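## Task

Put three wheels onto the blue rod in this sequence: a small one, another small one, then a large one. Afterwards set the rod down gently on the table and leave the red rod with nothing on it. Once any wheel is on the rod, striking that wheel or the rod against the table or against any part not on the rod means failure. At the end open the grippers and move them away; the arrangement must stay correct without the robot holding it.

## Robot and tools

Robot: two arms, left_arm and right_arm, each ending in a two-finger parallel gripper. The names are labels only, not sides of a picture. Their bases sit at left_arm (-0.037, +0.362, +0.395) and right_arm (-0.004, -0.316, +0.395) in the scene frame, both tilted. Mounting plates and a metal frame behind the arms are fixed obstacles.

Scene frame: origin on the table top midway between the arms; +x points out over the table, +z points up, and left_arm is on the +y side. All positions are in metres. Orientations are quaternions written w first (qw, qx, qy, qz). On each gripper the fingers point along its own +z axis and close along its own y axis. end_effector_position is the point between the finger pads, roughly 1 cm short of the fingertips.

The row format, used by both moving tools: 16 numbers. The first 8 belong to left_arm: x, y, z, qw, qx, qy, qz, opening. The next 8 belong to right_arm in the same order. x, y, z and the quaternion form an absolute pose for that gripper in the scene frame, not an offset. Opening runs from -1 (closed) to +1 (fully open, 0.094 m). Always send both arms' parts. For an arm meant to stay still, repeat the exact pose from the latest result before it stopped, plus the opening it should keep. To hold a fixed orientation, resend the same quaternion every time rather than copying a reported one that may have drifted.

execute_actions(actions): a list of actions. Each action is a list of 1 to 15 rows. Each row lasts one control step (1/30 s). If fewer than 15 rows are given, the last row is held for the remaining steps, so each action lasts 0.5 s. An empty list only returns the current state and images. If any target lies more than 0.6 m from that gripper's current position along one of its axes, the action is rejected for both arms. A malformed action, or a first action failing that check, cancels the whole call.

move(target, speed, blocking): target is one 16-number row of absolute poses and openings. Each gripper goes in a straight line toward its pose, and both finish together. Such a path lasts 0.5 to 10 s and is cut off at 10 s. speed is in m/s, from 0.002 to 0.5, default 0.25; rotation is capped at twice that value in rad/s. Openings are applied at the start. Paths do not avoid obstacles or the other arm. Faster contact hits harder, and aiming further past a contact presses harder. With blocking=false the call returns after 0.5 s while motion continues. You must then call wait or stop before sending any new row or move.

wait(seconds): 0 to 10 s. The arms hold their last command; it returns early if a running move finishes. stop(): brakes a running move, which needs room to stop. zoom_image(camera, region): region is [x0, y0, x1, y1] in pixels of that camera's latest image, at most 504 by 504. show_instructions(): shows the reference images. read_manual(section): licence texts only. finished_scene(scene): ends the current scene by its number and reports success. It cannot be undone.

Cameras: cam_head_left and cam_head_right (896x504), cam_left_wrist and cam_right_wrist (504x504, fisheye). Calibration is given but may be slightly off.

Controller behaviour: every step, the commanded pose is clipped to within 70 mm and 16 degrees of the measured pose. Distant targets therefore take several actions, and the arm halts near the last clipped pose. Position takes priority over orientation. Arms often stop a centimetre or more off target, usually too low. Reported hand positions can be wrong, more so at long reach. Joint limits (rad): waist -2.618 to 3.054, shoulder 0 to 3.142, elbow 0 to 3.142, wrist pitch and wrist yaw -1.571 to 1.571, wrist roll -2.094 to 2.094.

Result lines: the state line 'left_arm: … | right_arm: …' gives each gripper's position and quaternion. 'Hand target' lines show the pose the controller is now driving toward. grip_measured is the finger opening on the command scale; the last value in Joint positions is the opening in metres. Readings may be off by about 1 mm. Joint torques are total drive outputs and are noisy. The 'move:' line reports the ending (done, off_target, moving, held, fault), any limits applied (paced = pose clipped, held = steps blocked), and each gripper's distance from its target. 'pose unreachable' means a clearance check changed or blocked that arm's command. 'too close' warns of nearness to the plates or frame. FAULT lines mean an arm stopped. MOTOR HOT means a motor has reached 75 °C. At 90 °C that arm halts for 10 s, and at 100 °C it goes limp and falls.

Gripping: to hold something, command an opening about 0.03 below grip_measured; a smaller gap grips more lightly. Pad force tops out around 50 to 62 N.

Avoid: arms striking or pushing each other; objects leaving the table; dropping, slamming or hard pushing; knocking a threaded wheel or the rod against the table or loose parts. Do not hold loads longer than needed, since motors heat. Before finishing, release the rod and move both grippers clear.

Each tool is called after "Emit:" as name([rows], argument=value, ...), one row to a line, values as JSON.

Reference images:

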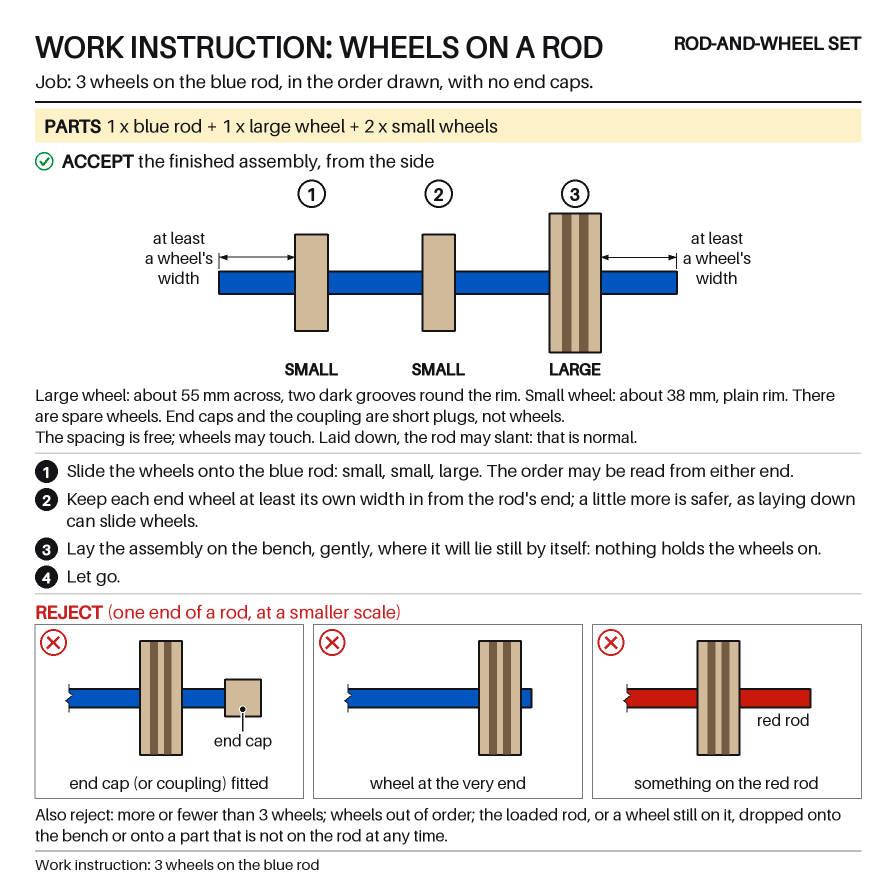

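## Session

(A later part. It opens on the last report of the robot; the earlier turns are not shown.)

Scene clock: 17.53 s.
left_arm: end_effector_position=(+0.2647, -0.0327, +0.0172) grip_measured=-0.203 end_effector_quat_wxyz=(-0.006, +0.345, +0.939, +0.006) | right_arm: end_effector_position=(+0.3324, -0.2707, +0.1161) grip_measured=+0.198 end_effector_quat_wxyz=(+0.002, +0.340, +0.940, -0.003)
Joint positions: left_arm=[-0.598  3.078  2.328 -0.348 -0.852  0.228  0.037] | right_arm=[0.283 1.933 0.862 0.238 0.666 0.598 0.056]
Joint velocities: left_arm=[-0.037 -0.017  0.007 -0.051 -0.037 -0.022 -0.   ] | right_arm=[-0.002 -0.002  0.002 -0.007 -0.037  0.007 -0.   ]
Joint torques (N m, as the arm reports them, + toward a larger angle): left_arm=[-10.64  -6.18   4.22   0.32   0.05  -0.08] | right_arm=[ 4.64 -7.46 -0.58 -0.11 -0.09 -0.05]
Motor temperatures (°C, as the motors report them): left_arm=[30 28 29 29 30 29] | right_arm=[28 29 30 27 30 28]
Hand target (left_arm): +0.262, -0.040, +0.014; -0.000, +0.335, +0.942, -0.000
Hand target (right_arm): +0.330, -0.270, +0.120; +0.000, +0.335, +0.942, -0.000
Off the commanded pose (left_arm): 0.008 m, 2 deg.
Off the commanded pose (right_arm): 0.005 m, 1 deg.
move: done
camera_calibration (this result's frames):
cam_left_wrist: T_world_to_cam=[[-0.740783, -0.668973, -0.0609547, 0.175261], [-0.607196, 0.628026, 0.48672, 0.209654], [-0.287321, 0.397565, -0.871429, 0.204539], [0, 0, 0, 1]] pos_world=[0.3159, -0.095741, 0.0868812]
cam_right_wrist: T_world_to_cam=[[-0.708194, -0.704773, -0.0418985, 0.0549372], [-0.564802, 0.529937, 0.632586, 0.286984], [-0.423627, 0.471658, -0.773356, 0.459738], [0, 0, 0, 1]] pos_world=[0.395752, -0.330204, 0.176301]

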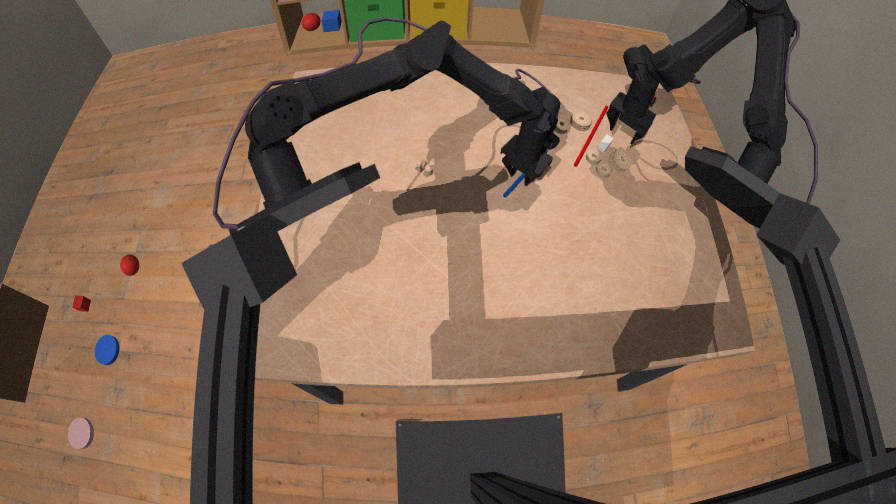

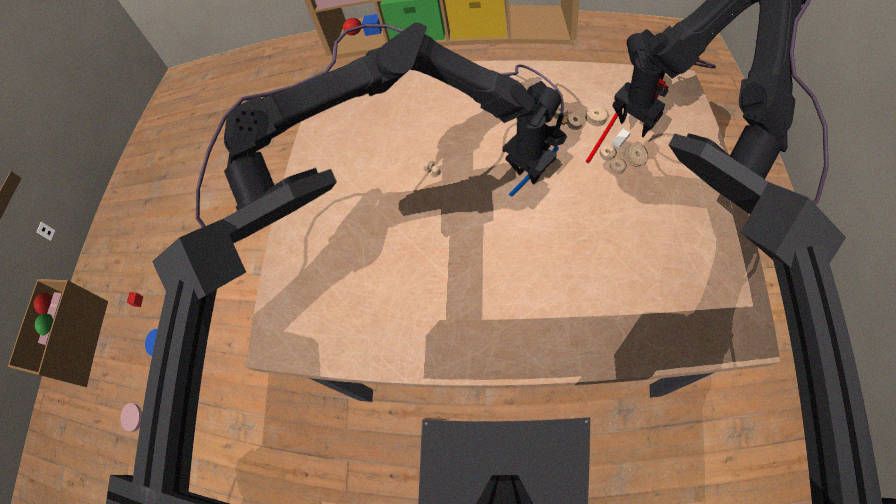

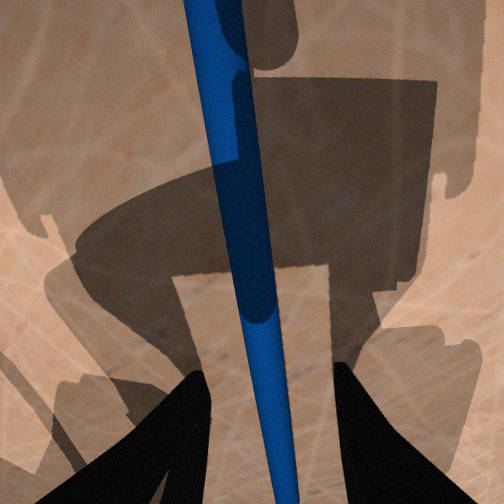

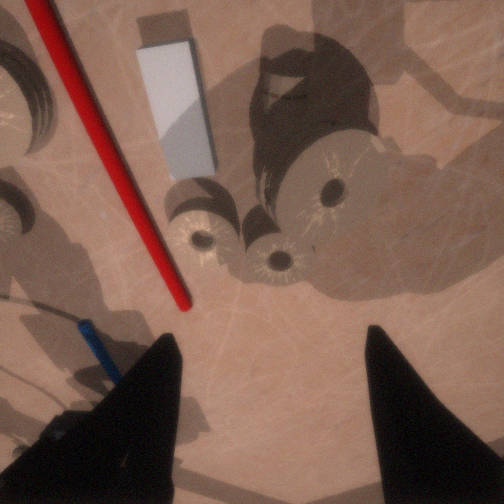

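Emit:
move(target=[0.262,-0.040,0.012,0,0.335,0.942,0,-1, 0.292,-0.238,0.06,0,0.829,0.559,0,0.0])

Emit:
move(target=[0.25,-0.02,0.13,0,0.335,0.942,0,-1, 0.292,-0.238,0.04,0,0.829,0.559,0,0.0])

Emit:
move(target=[0.25,-0.02,0.15,0.666,0.237,0.666,-0.237,-1, 0.292,-0.238,0.04,0,0.829,0.559,0,0.0])

Scene clock: 21.10 s.
left_arm: end_effector_position=(+0.2651, -0.0335, +0.0173) grip_measured=-0.827 end_effector_quat_wxyz=(-0.006, +0.344, +0.939, +0.004) | right_arm: end_effector_position=(+0.2938, -0.2407, +0.0640) grip_measured=+0.002 end_effector_quat_wxyz=(+0.001, +0.827, +0.562, -0.000)
Joint positions: left_arm=[-0.598  3.078  2.329 -0.346 -0.848  0.227  0.008] | right_arm=[0.248 2.195 0.862 0.518 0.635 1.819 0.047]
Joint velocities: left_arm=[ 0.007  0.012  0.022 -0.022 -0.022 -0.051  0.   ] | right_arm=[ 0.007 -0.017  0.012 -0.081  0.037  0.037 -0.001]
Joint torques (N m, as the arm reports them, + toward a larger angle): left_arm=[-10.37  -5.91   4.67   0.33   0.02  -0.05] | right_arm=[ 4.55 -5.14 -0.26  0.07 -0.05  0.03]
Motor temperatures (°C, as the motors report them): left_arm=[30 28 29 29 30 29] | right_arm=[28 29 30 27 30 28]
Hand target (left_arm): +0.262, -0.040, +0.013; +0.000, +0.335, +0.942, -0.000
Hand target (right_arm): +0.292, -0.239, +0.061; -0.000, +0.829, +0.559, -0.000
Off the commanded pose (left_arm): 0.009 m, 1 deg.
Off the commanded pose (right_arm): 0.005 m, 0 deg.
move: done
camera_calibration (this result's frames):
cam_left_wrist: T_world_to_cam=[[-0.738649, -0.671554, -0.0584131, 0.174305], [-0.609212, 0.627954, 0.484288, 0.210899], [-0.288545, 0.393305, -0.872957, 0.205205], [0, 0, 0, 1]] pos_world=[0.316443, -0.0960873, 0.0871812]
cam_right_wrist: T_world_to_cam=[[-0.890313, 0.452858, -0.0475748, 0.379056], [0.322381, 0.700664, 0.636506, 0.06242], [0.321581, 0.551353, -0.769803, 0.188973], [0, 0, 0, 1]] pos_world=[0.256585, -0.319584, 0.123775]

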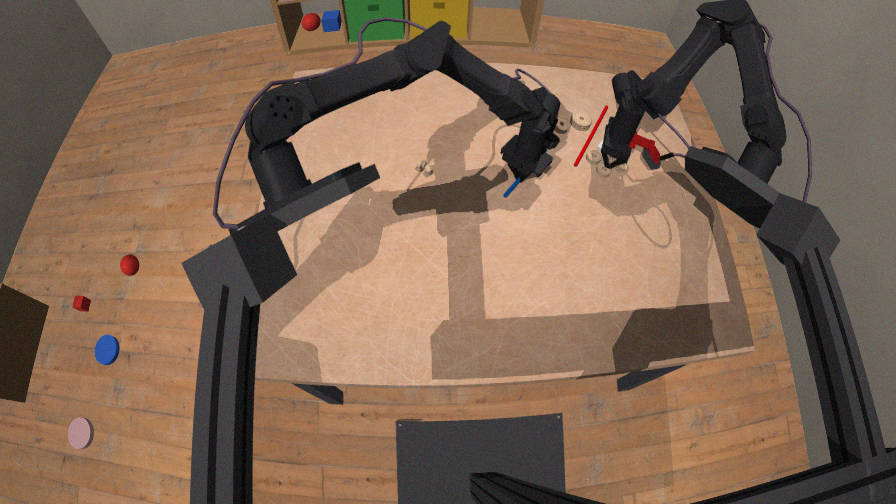

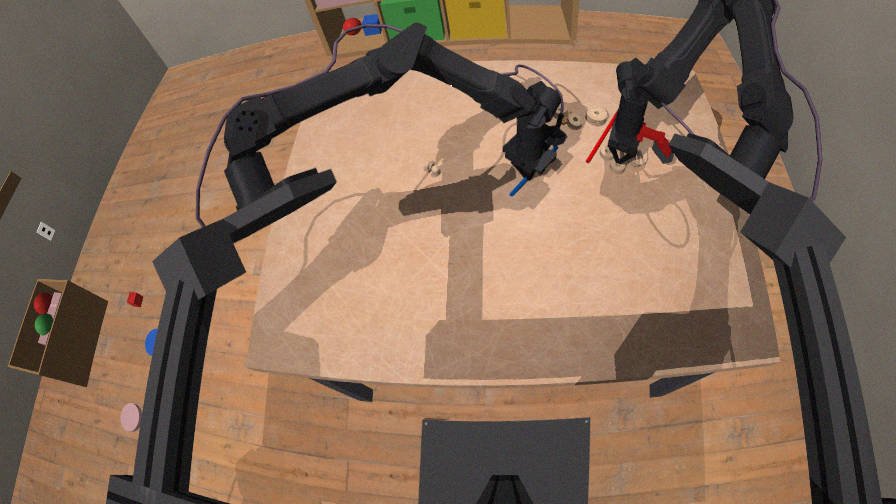

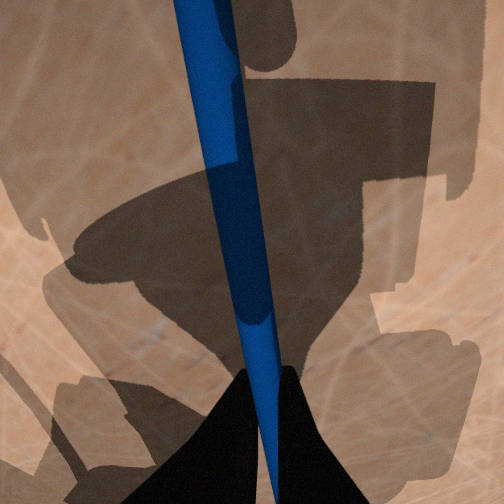

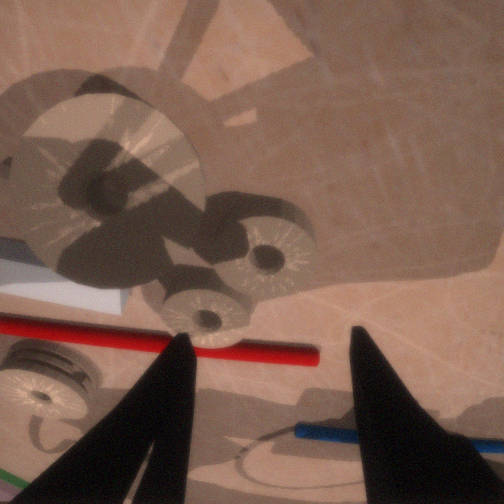

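Scene clock: 22.20 s.
left_arm: end_effector_position=(+0.2544, -0.0179, +0.1236) grip_measured=-0.827 end_effector_quat_wxyz=(-0.002, +0.330, +0.944, -0.000) | right_arm: end_effector_position=(+0.2895, -0.2400, +0.0437) grip_measured=+0.002 end_effector_quat_wxyz=(-0.002, +0.829, +0.559, -0.003)
Joint positions: left_arm=[-0.747  2.724  1.856 -0.376 -0.9   -0.003  0.008] | right_arm=[0.214 2.266 0.907 0.551 0.613 1.802 0.047]
Joint velocities: left_arm=[-0.017 -0.027 -0.012 -0.051  0.022  0.007  0.001] | right_arm=[ 0.002 -0.002  0.017  0.007 -0.007  0.022 -0.   ]
Joint torques (N m, as the arm reports them, + toward a larger angle): left_arm=[-11.29  -8.86   1.07   0.06  -0.12  -0.08] | right_arm=[ 4.65 -5.04  0.3   0.1  -0.01  0.  ]
Motor temperatures (°C, as the motors report them): left_arm=[30 28 29 29 30 29] | right_arm=[28 29 30 27 30 28]
Hand target (left_arm): +0.250, -0.019, +0.130; +0.001, +0.335, +0.942, +0.000
Hand target (right_arm): +0.292, -0.238, +0.040; -0.000, +0.829, +0.559, +0.000
Off the commanded pose (left_arm): 0.008 m, 1 deg.
Off the commanded pose (right_arm): 0.005 m, 0 deg.
move: done
camera_calibration (this result's frames):
cam_left_wrist: T_world_to_cam=[[-0.719115, -0.692731, -0.0547462, 0.177282], [-0.629114, 0.615562, 0.474657, 0.149163], [-0.29511, 0.375774, -0.878467, 0.290914], [0, 0, 0, 1]] pos_world=[0.307178, -0.0783288, 0.194463]
cam_right_wrist: T_world_to_cam=[[-0.887179, 0.459675, -0.0401553, 0.374386], [0.332958, 0.697996, 0.633987, 0.0726452], [0.319456, 0.54909, -0.7723, 0.1745], [0, 0, 0, 1]] pos_world=[0.252215, -0.318618, 0.103744]

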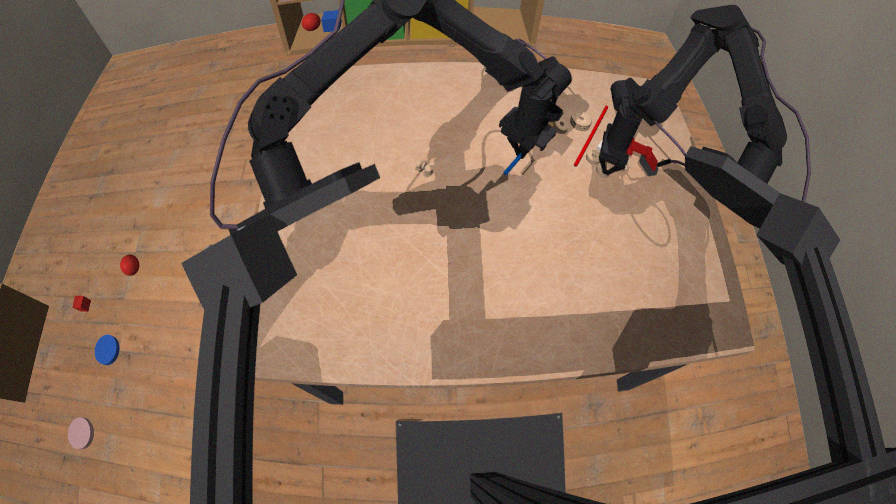

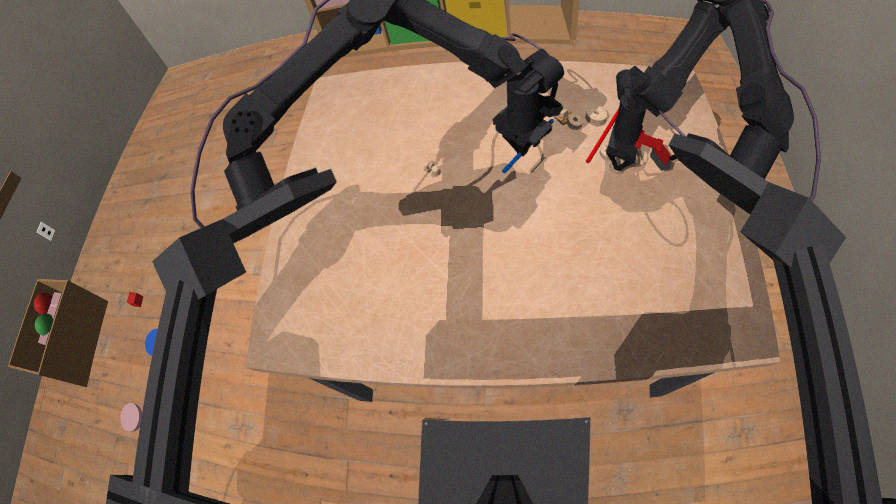

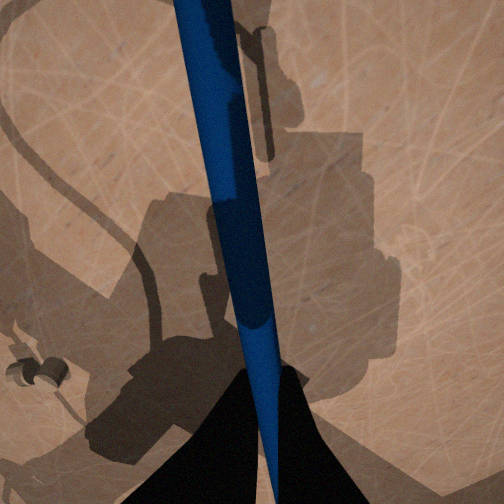

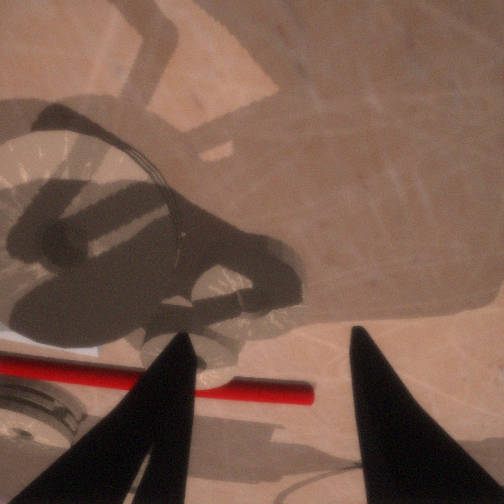

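Scene clock: 27.27 s.
left_arm: end_effector_position=(+0.2517, -0.0144, +0.1431) grip_measured=-0.827 end_effector_quat_wxyz=(+0.509, +0.377, +0.698, -0.334) | right_arm: end_effector_position=(+0.2898, -0.2400, +0.0437) grip_measured=+0.002 end_effector_quat_wxyz=(-0.001, +0.829, +0.559, -0.003)
Joint positions: left_arm=[-0.378  2.81   1.096  1.557  0.397  0.933  0.008] | right_arm=[0.214 2.266 0.907 0.553 0.613 1.801 0.047]
Joint velocities: left_arm=[ 0.007  0.002 -0.002  0.022  0.007 -0.066 -0.001] | right_arm=[-0.017  0.022 -0.017  0.022  0.022 -0.066  0.   ]
Joint torques (N m, as the arm reports them, + toward a larger angle): left_arm=[-7.54 -4.28  0.47  1.24  0.55  0.04] | right_arm=[ 4.7  -5.29  0.28  0.06 -0.03 -0.09]
Motor temperatures (°C, as the motors report them): left_arm=[30 28 29 29 30 29] | right_arm=[28 29 30 27 30 28]
Hand target (left_arm): +0.249, -0.021, +0.148; +0.521, +0.379, +0.684, -0.343
Hand target (right_arm): +0.292, -0.238, +0.040; +0.000, +0.829, +0.559, -0.000
Off the commanded pose (left_arm): 0.009 m, 27 deg; orientation clipped at the last step of the last action.
Off the commanded pose (right_arm): 0.005 m, 0 deg.
joint sent to its limit (left arm) — the command would take joint 4 (wrist pitch) past its upper limit, so that joint was sent only as far as its limit.
move: off_target (left_arm); limits=paced
camera_calibration (this result's frames):
cam_left_wrist: T_world_to_cam=[[-0.857173, -0.51181, -0.0574917, 0.216545], [-0.314083, 0.607937, -0.729222, 0.228955], [0.408174, -0.607012, -0.681858, 0.0865845], [0, 0, 0, 1]] pos_world=[0.222186, 0.0241973, 0.238447]
cam_right_wrist: T_world_to_cam=[[-0.887077, 0.459767, -0.0413379, 0.374743], [0.332254, 0.69808, 0.634264, 0.0727856], [0.320471, 0.548907, -0.77201, 0.174071], [0, 0, 0, 1]] pos_world=[0.252458, -0.318653, 0.10371]

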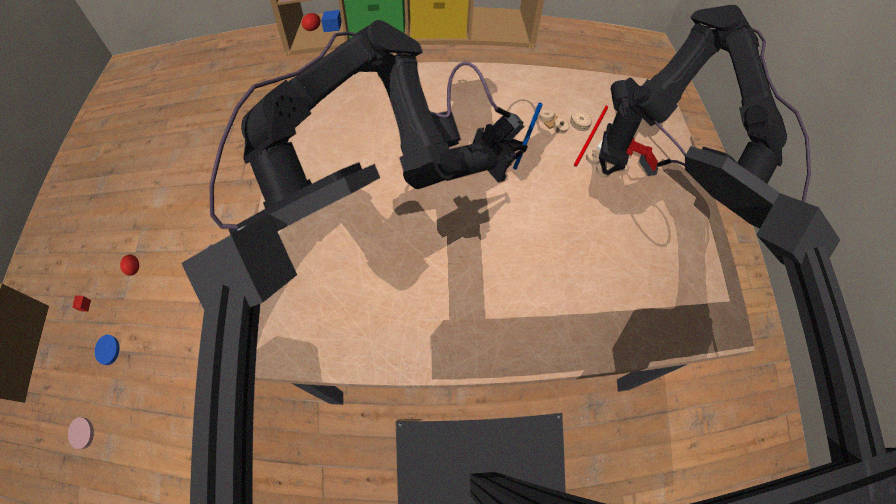

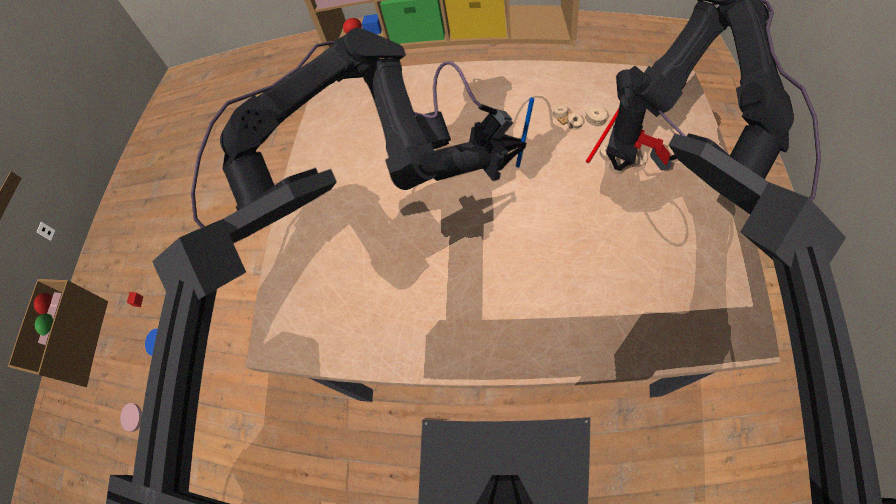

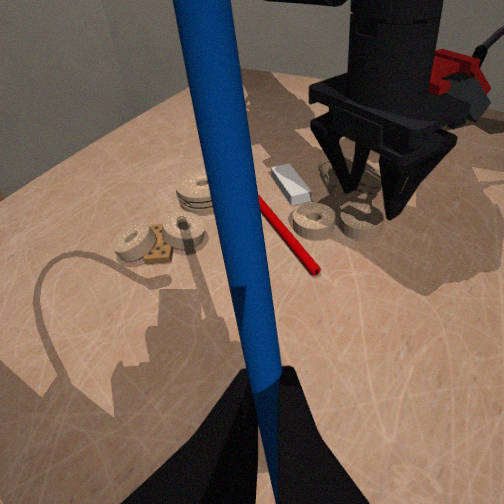

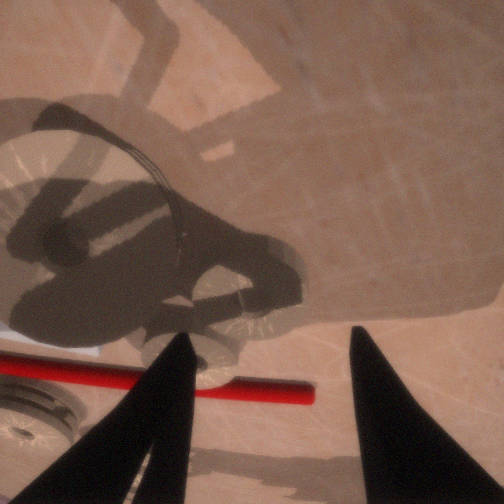

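Emit:
move(target=[0.28,-0.04,0.22,0.612,0.354,0.612,-0.354,-1, 0.298,-0.241,0.012,0,0.829,0.559,0,0.0], speed=0.1)

Scene clock: 29.10 s.
left_arm: end_effector_position=(+0.2798, -0.0342, +0.2031) grip_measured=-0.827 end_effector_quat_wxyz=(+0.577, +0.378, +0.629, -0.359) | right_arm: end_effector_position=(+0.2966, -0.2425, +0.0162) grip_measured=+0.002 end_effector_quat_wxyz=(-0.001, +0.830, +0.558, -0.003)
Joint positions: left_arm=[-0.44   2.72   1.097  1.559  0.502  0.96   0.008] | right_arm=[0.168 2.344 1.003 0.557 0.58  1.763 0.047]
Joint velocities: left_arm=[ 0.007 -0.022 -0.012  0.037  0.022  0.022 -0.   ] | right_arm=[-0.002  0.007 -0.012  0.081  0.022 -0.037 -0.001]
Joint torques (N m, as the arm reports them, + toward a larger angle): left_arm=[-9.   -7.4  -1.06  1.24  0.66  0.06] | right_arm=[ 4.82 -5.2   0.24  0.17  0.   -0.04]
Motor temperatures (°C, as the motors report them): left_arm=[30 29 29 29 30 29] | right_arm=[28 29 30 27 30 28]
Hand target (left_arm): +0.280, -0.040, +0.220; +0.591, +0.378, +0.609, -0.370
Hand target (right_arm): +0.298, -0.240, +0.012; -0.000, +0.829, +0.559, -0.000
Off the commanded pose (left_arm): 0.018 m, 5 deg.
Off the commanded pose (right_arm): 0.005 m, 0 deg.
joint sent to its limit (left arm) — the command would take joint 4 (wrist pitch) past its upper limit, so that joint was sent only as far as its limit.
move: off_target (left_arm)
camera_calibration (this result's frames):
cam_left_wrist: T_world_to_cam=[[-0.861535, -0.49384, -0.117812, 0.248105], [-0.17939, 0.513187, -0.83932, 0.274945], [0.47495, -0.701969, -0.530718, 0.0513676], [0, 0, 0, 1]] pos_world=[0.238677, 0.0174846, 0.287258]
cam_right_wrist: T_world_to_cam=[[-0.886443, 0.460988, -0.0413299, 0.380869], [0.333069, 0.697362, 0.634627, 0.0893238], [0.321378, 0.548795, -0.771713, 0.151757], [0, 0, 0, 1]] pos_world=[0.259097, -0.321151, 0.0761669]

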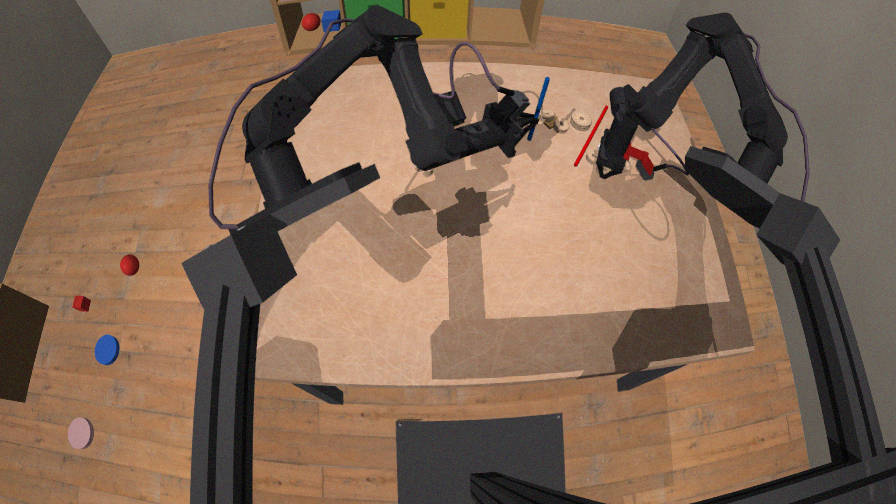

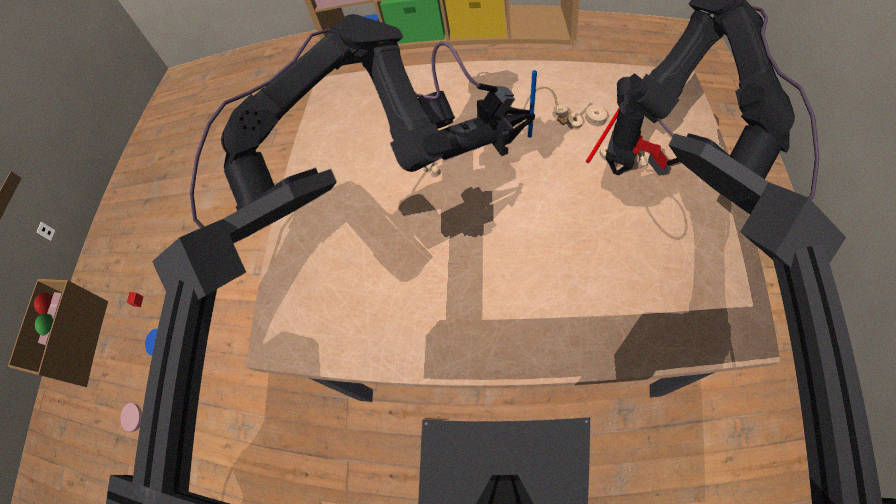

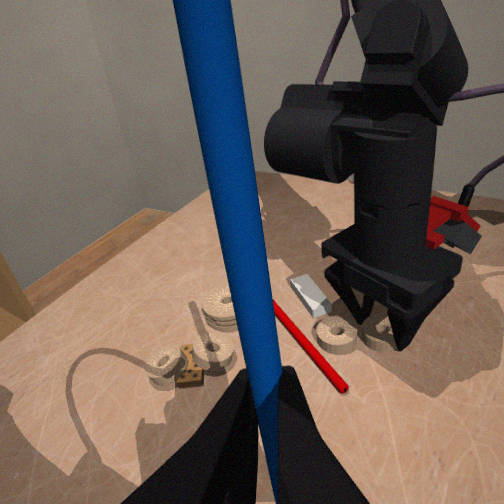

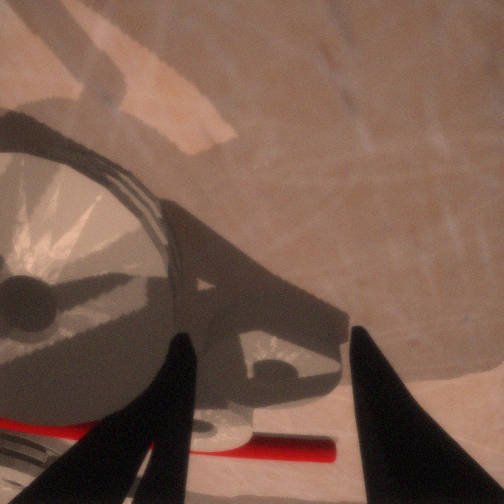

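Good. Grip wheel; move left a bit further/higher.

Emit:
move(target=[0.30,-0.08,0.25,0.612,0.354,0.612,-0.354,-1, 0.298,-0.241,0.010,0,0.829,0.559,0,-0.3], speed=0.1)

Emit:
move(target=[0.30,-0.08,0.25,0.612,0.354,0.612,-0.354,-1, 0.30,-0.2,0.40,0,0.829,0.559,0,-0.3])

Emit:
move(target=[0.30,-0.08,0.25,0.612,0.354,0.612,-0.354,-1, 0.30,-0.08,0.39,0,0.829,0.559,0,-0.3], speed=0.15)

Scene clock: 30.30 s.
left_arm: end_effector_position=(+0.3036, -0.0701, +0.2439) grip_measured=-0.827 end_effector_quat_wxyz=(+0.610, +0.356, +0.620, -0.344) | right_arm: end_effector_position=(+0.2973, -0.2421, +0.0162) grip_measured=-0.193 end_effector_quat_wxyz=(-0.002, +0.829, +0.560, -0.001)
Joint positions: left_arm=[-0.558  2.72   1.192  1.559  0.393  0.938  0.008] | right_arm=[0.168 2.344 1.003 0.56  0.577 1.758 0.038]
Joint velocities: left_arm=[-0.017 -0.007 -0.007  0.066 -0.037 -0.037 -0.001] | right_arm=[-0.002 -0.017  0.002 -0.051  0.037  0.081 -0.   ]
Joint torques (N m, as the arm reports them, + toward a larger angle): left_arm=[-9.92 -5.79  1.82  1.19  0.47 -0.07] | right_arm=[ 4.53 -4.89  0.67  0.09 -0.04  0.04]
Motor temperatures (°C, as the motors report them): left_arm=[30 29 29 29 30 29] | right_arm=[28 29 30 27 30 28]
Hand target (left_arm): +0.299, -0.079, +0.251; +0.612, +0.354, +0.612, -0.354
Hand target (right_arm): +0.298, -0.241, +0.010; -0.000, +0.829, +0.559, -0.000
Off the commanded pose (left_arm): 0.012 m, 2 deg.
Off the commanded pose (right_arm): 0.006 m, 0 deg.
move: off_target (left_arm)
camera_calibration (this result's frames):
cam_left_wrist: T_world_to_cam=[[-0.822462, -0.551523, -0.139204, 0.244946], [-0.168765, 0.470305, -0.866217, 0.332225], [0.543207, -0.688938, -0.479886, 0.00428639], [0, 0, 0, 1]] pos_world=[0.255198, -0.0182006, 0.323933]
cam_right_wrist: T_world_to_cam=[[-0.887753, 0.458343, -0.042616, 0.381048], [0.329134, 0.69675, 0.637346, 0.0897837], [0.321816, 0.55178, -0.769398, 0.15186], [0, 0, 0, 1]] pos_world=[0.259855, -0.321001, 0.075856]

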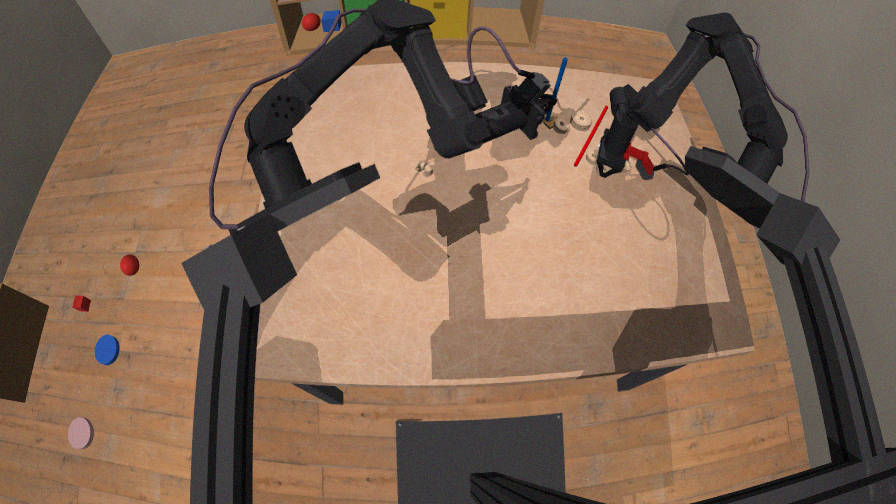

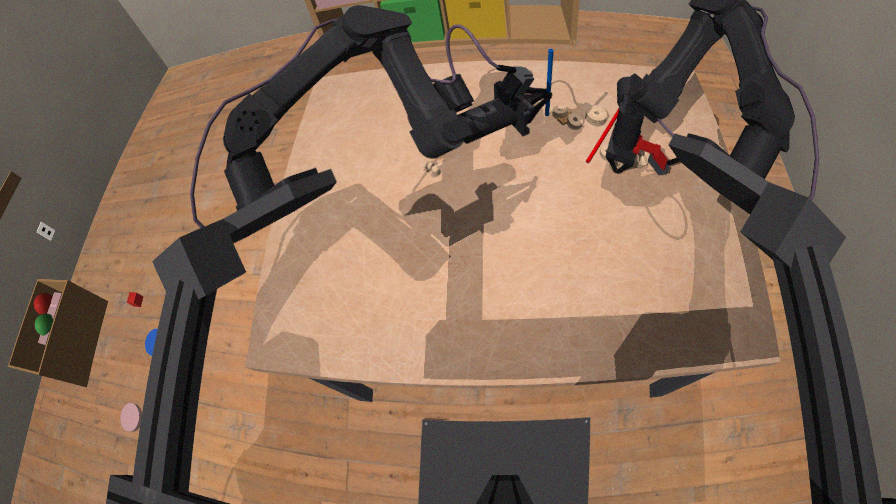

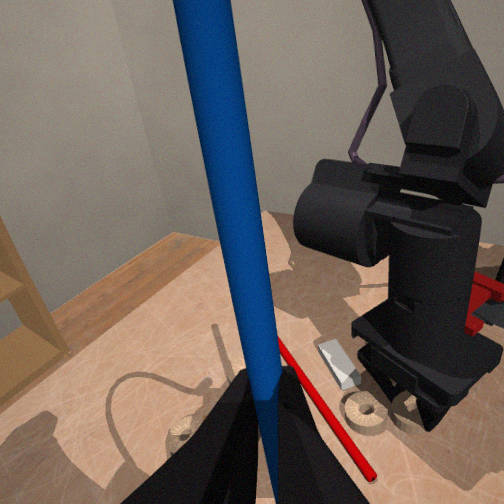

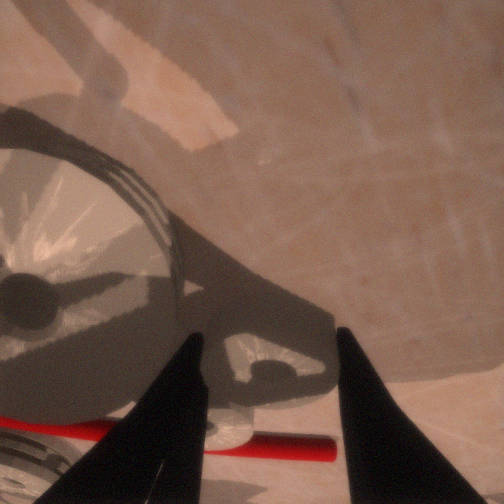

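Scene clock: 32.63 s.
left_arm: end_effector_position=(+0.3059, -0.0671, +0.2391) grip_measured=-0.827 end_effector_quat_wxyz=(+0.607, +0.355, +0.625, -0.338) | right_arm: end_effector_position=(+0.3045, -0.2021, +0.3926) grip_measured=-0.193 end_effector_quat_wxyz=(+0.027, +0.722, +0.639, +0.264)
Joint positions: left_arm=[-0.55   2.72   1.192  1.559  0.385  0.938  0.008] | right_arm=[ 1.188  1.211  0.528 -0.183  1.02   2.08   0.038]
Joint velocities: left_arm=[-0.017  0.012 -0.002  0.007  0.037 -0.066  0.001] | right_arm=[ 0.002 -0.017  0.022  0.007 -0.007  0.007 -0.001]
Joint torques (N m, as the arm reports them, + toward a larger angle): left_arm=[-10.45  -5.81   1.92   1.19   0.49  -0.08] | right_arm=[ 4.01 -1.73  4.9   0.44  0.11  0.04]
Motor temperatures (°C, as the motors report them): left_arm=[31 29 29 30 30 29] | right_arm=[28 29 30 27 30 28]
Hand target (left_arm): +0.300, -0.079, +0.250; +0.612, +0.354, +0.612, -0.354
Hand target (right_arm): +0.301, -0.203, +0.395; +0.030, +0.715, +0.647, +0.264
Off the commanded pose (left_arm): 0.018 m, 2 deg.
Off the commanded pose (right_arm): 0.009 m, 34 deg; orientation clipped at the last step of the last action.
joint sent to its limit (right arm) — the command would take joint 6 (wrist roll) past its upper limit, so that joint was sent only as far as its limit.
move: off_target (left_arm, right_arm); limits=paced
camera_calibration (this result's frames):
cam_left_wrist: T_world_to_cam=[[-0.817967, -0.557867, -0.140408, 0.246388], [-0.178866, 0.478614, -0.859614, 0.329076], [0.546752, -0.678021, -0.491273, 0.00518256], [0, 0, 0, 1]] pos_world=[0.257564, -0.0165346, 0.320019]
cam_right_wrist: T_world_to_cam=[[-0.880285, 0.283228, -0.380631, 0.480174], [-0.190898, 0.523018, 0.830669, -0.133035], [0.434346, 0.803887, -0.406337, 0.291257], [0, 0, 0, 1]] pos_world=[0.270788, -0.300557, 0.411626]

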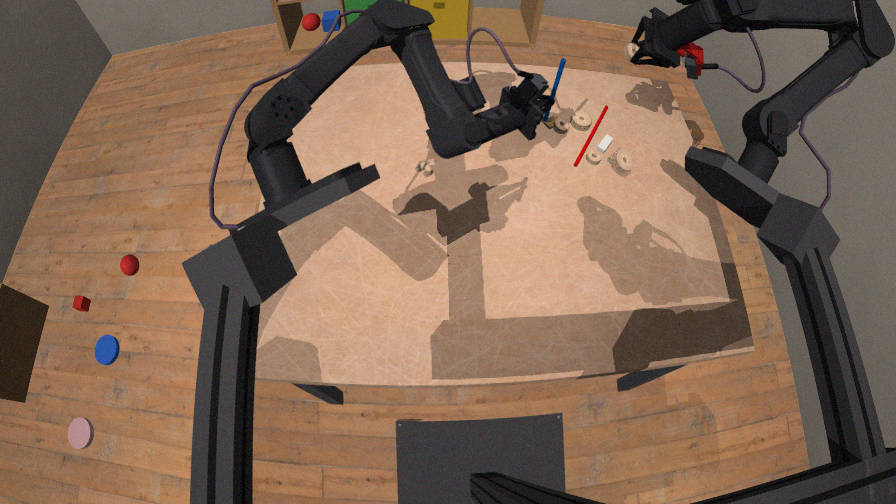

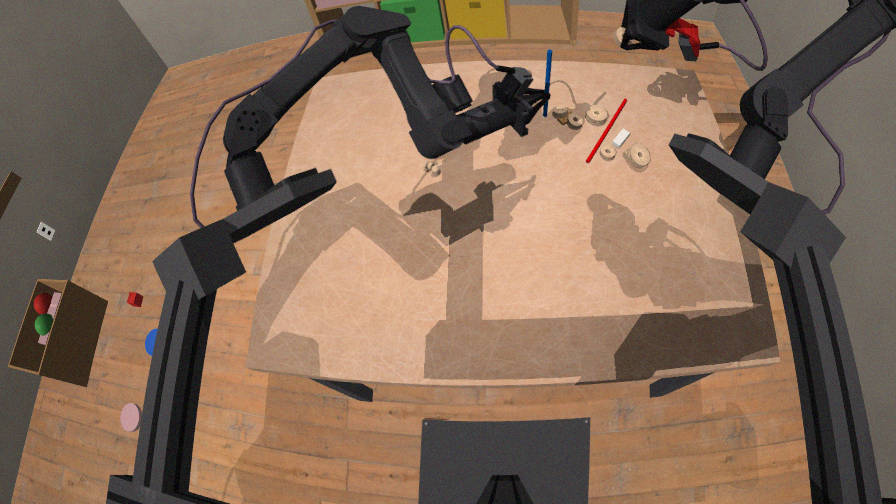

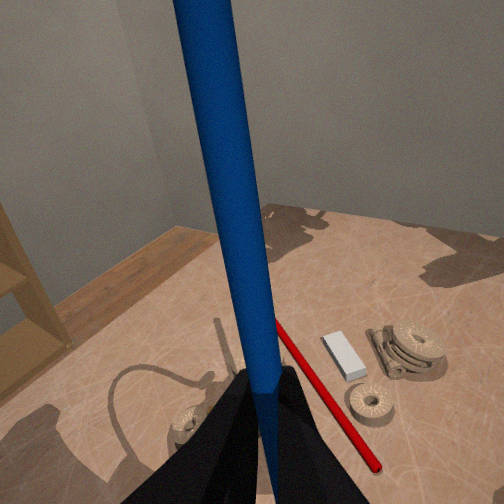

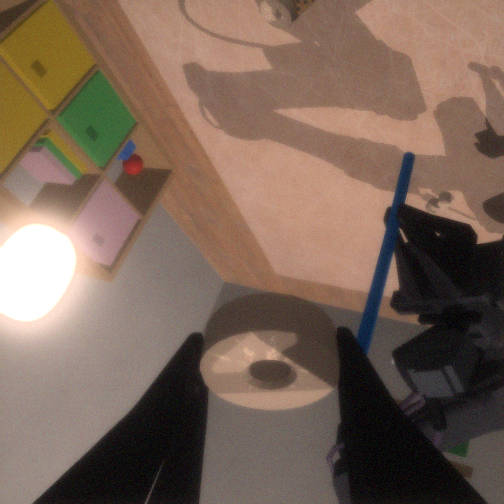

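Scene clock: 34.93 s.
left_arm: end_effector_position=(+0.3062, -0.0672, +0.2388) grip_measured=-0.827 end_effector_quat_wxyz=(+0.606, +0.355, +0.627, -0.336) | right_arm: end_effector_position=(+0.2954, -0.0889, +0.3804) grip_measured=-0.193 end_effector_quat_wxyz=(+0.025, +0.684, +0.680, +0.263)
Joint positions: left_arm=[-0.552  2.72   1.192  1.559  0.378  0.938  0.008] | right_arm=[1.249 1.769 0.722 0.084 1.025 2.08  0.038]
Joint velocities: left_arm=[-0.007 -0.012  0.002 -0.081  0.066 -0.007 -0.001] | right_arm=[ 0.017 -0.007 -0.007  0.037  0.022  0.007 -0.   ]
Joint torques (N m, as the arm reports them, + toward a larger angle): left_arm=[-10.28  -5.85   1.86   1.18   0.56  -0.07] | right_arm=[ 6.51 -2.18  6.67  0.79  0.09  0.07]
Motor temperatures (°C, as the motors report them): left_arm=[31 29 29 30 30 29] | right_arm=[28 29 30 27 30 28]
Hand target (left_arm): +0.300, -0.079, +0.250; +0.612, +0.354, +0.612, -0.354
Hand target (right_arm): +0.299, -0.082, +0.390; +0.028, +0.686, +0.673, +0.275
Off the commanded pose (left_arm): 0.018 m, 3 deg.
Off the commanded pose (right_arm): 0.014 m, 37 deg; orientation clipped at the last step of the last action.
joint sent to its limit (right arm) — the command would take joint 6 (wrist roll) past its upper limit, so that joint was sent only as far as its limit.
move: off_target (left_arm, right_arm); limits=paced
camera_calibration (this result's frames):
cam_left_wrist: T_world_to_cam=[[-0.816371, -0.560124, -0.140712, 0.245956], [-0.182512, 0.481375, -0.857303, 0.329727], [0.547931, -0.674195, -0.495209, 0.0056314], [0, 0, 0, 1]] pos_world=[0.257885, -0.0171598, 0.320073]
cam_right_wrist: T_world_to_cam=[[-0.899847, 0.177146, -0.398616, 0.438664], [-0.259555, 0.517003, 0.815683, -0.15844], [0.350581, 0.837453, -0.419244, 0.231835], [0, 0, 0, 1]] pos_world=[0.27233, -0.189945, 0.401291]

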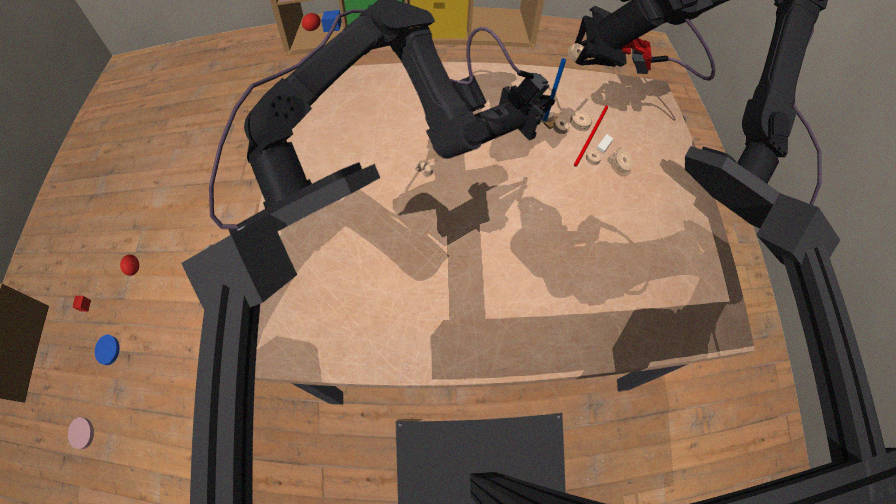

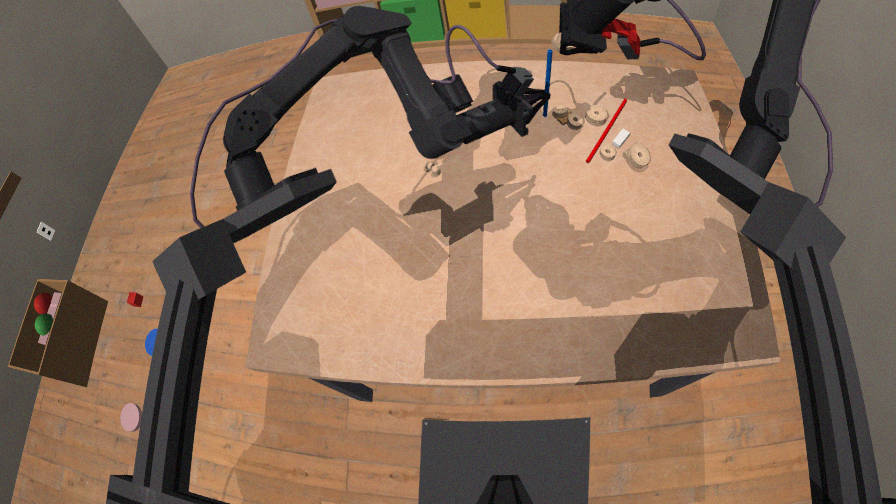

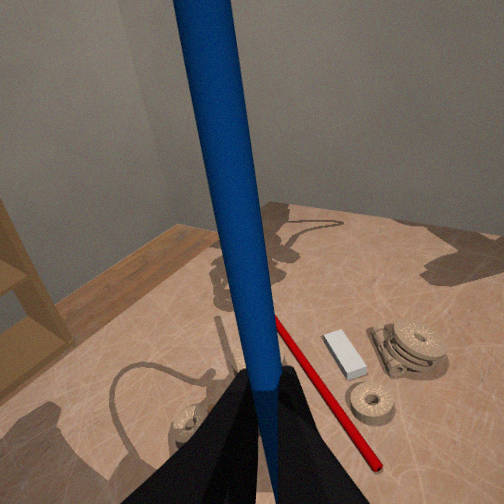

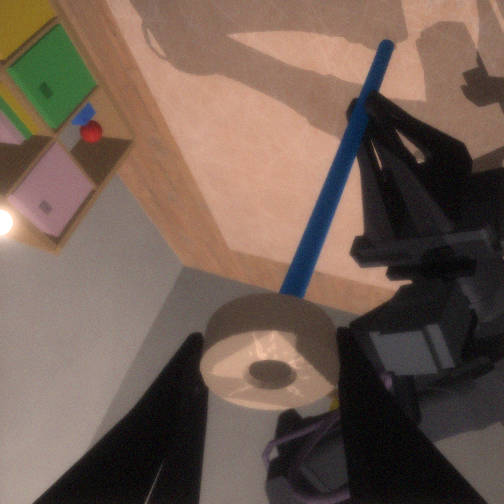

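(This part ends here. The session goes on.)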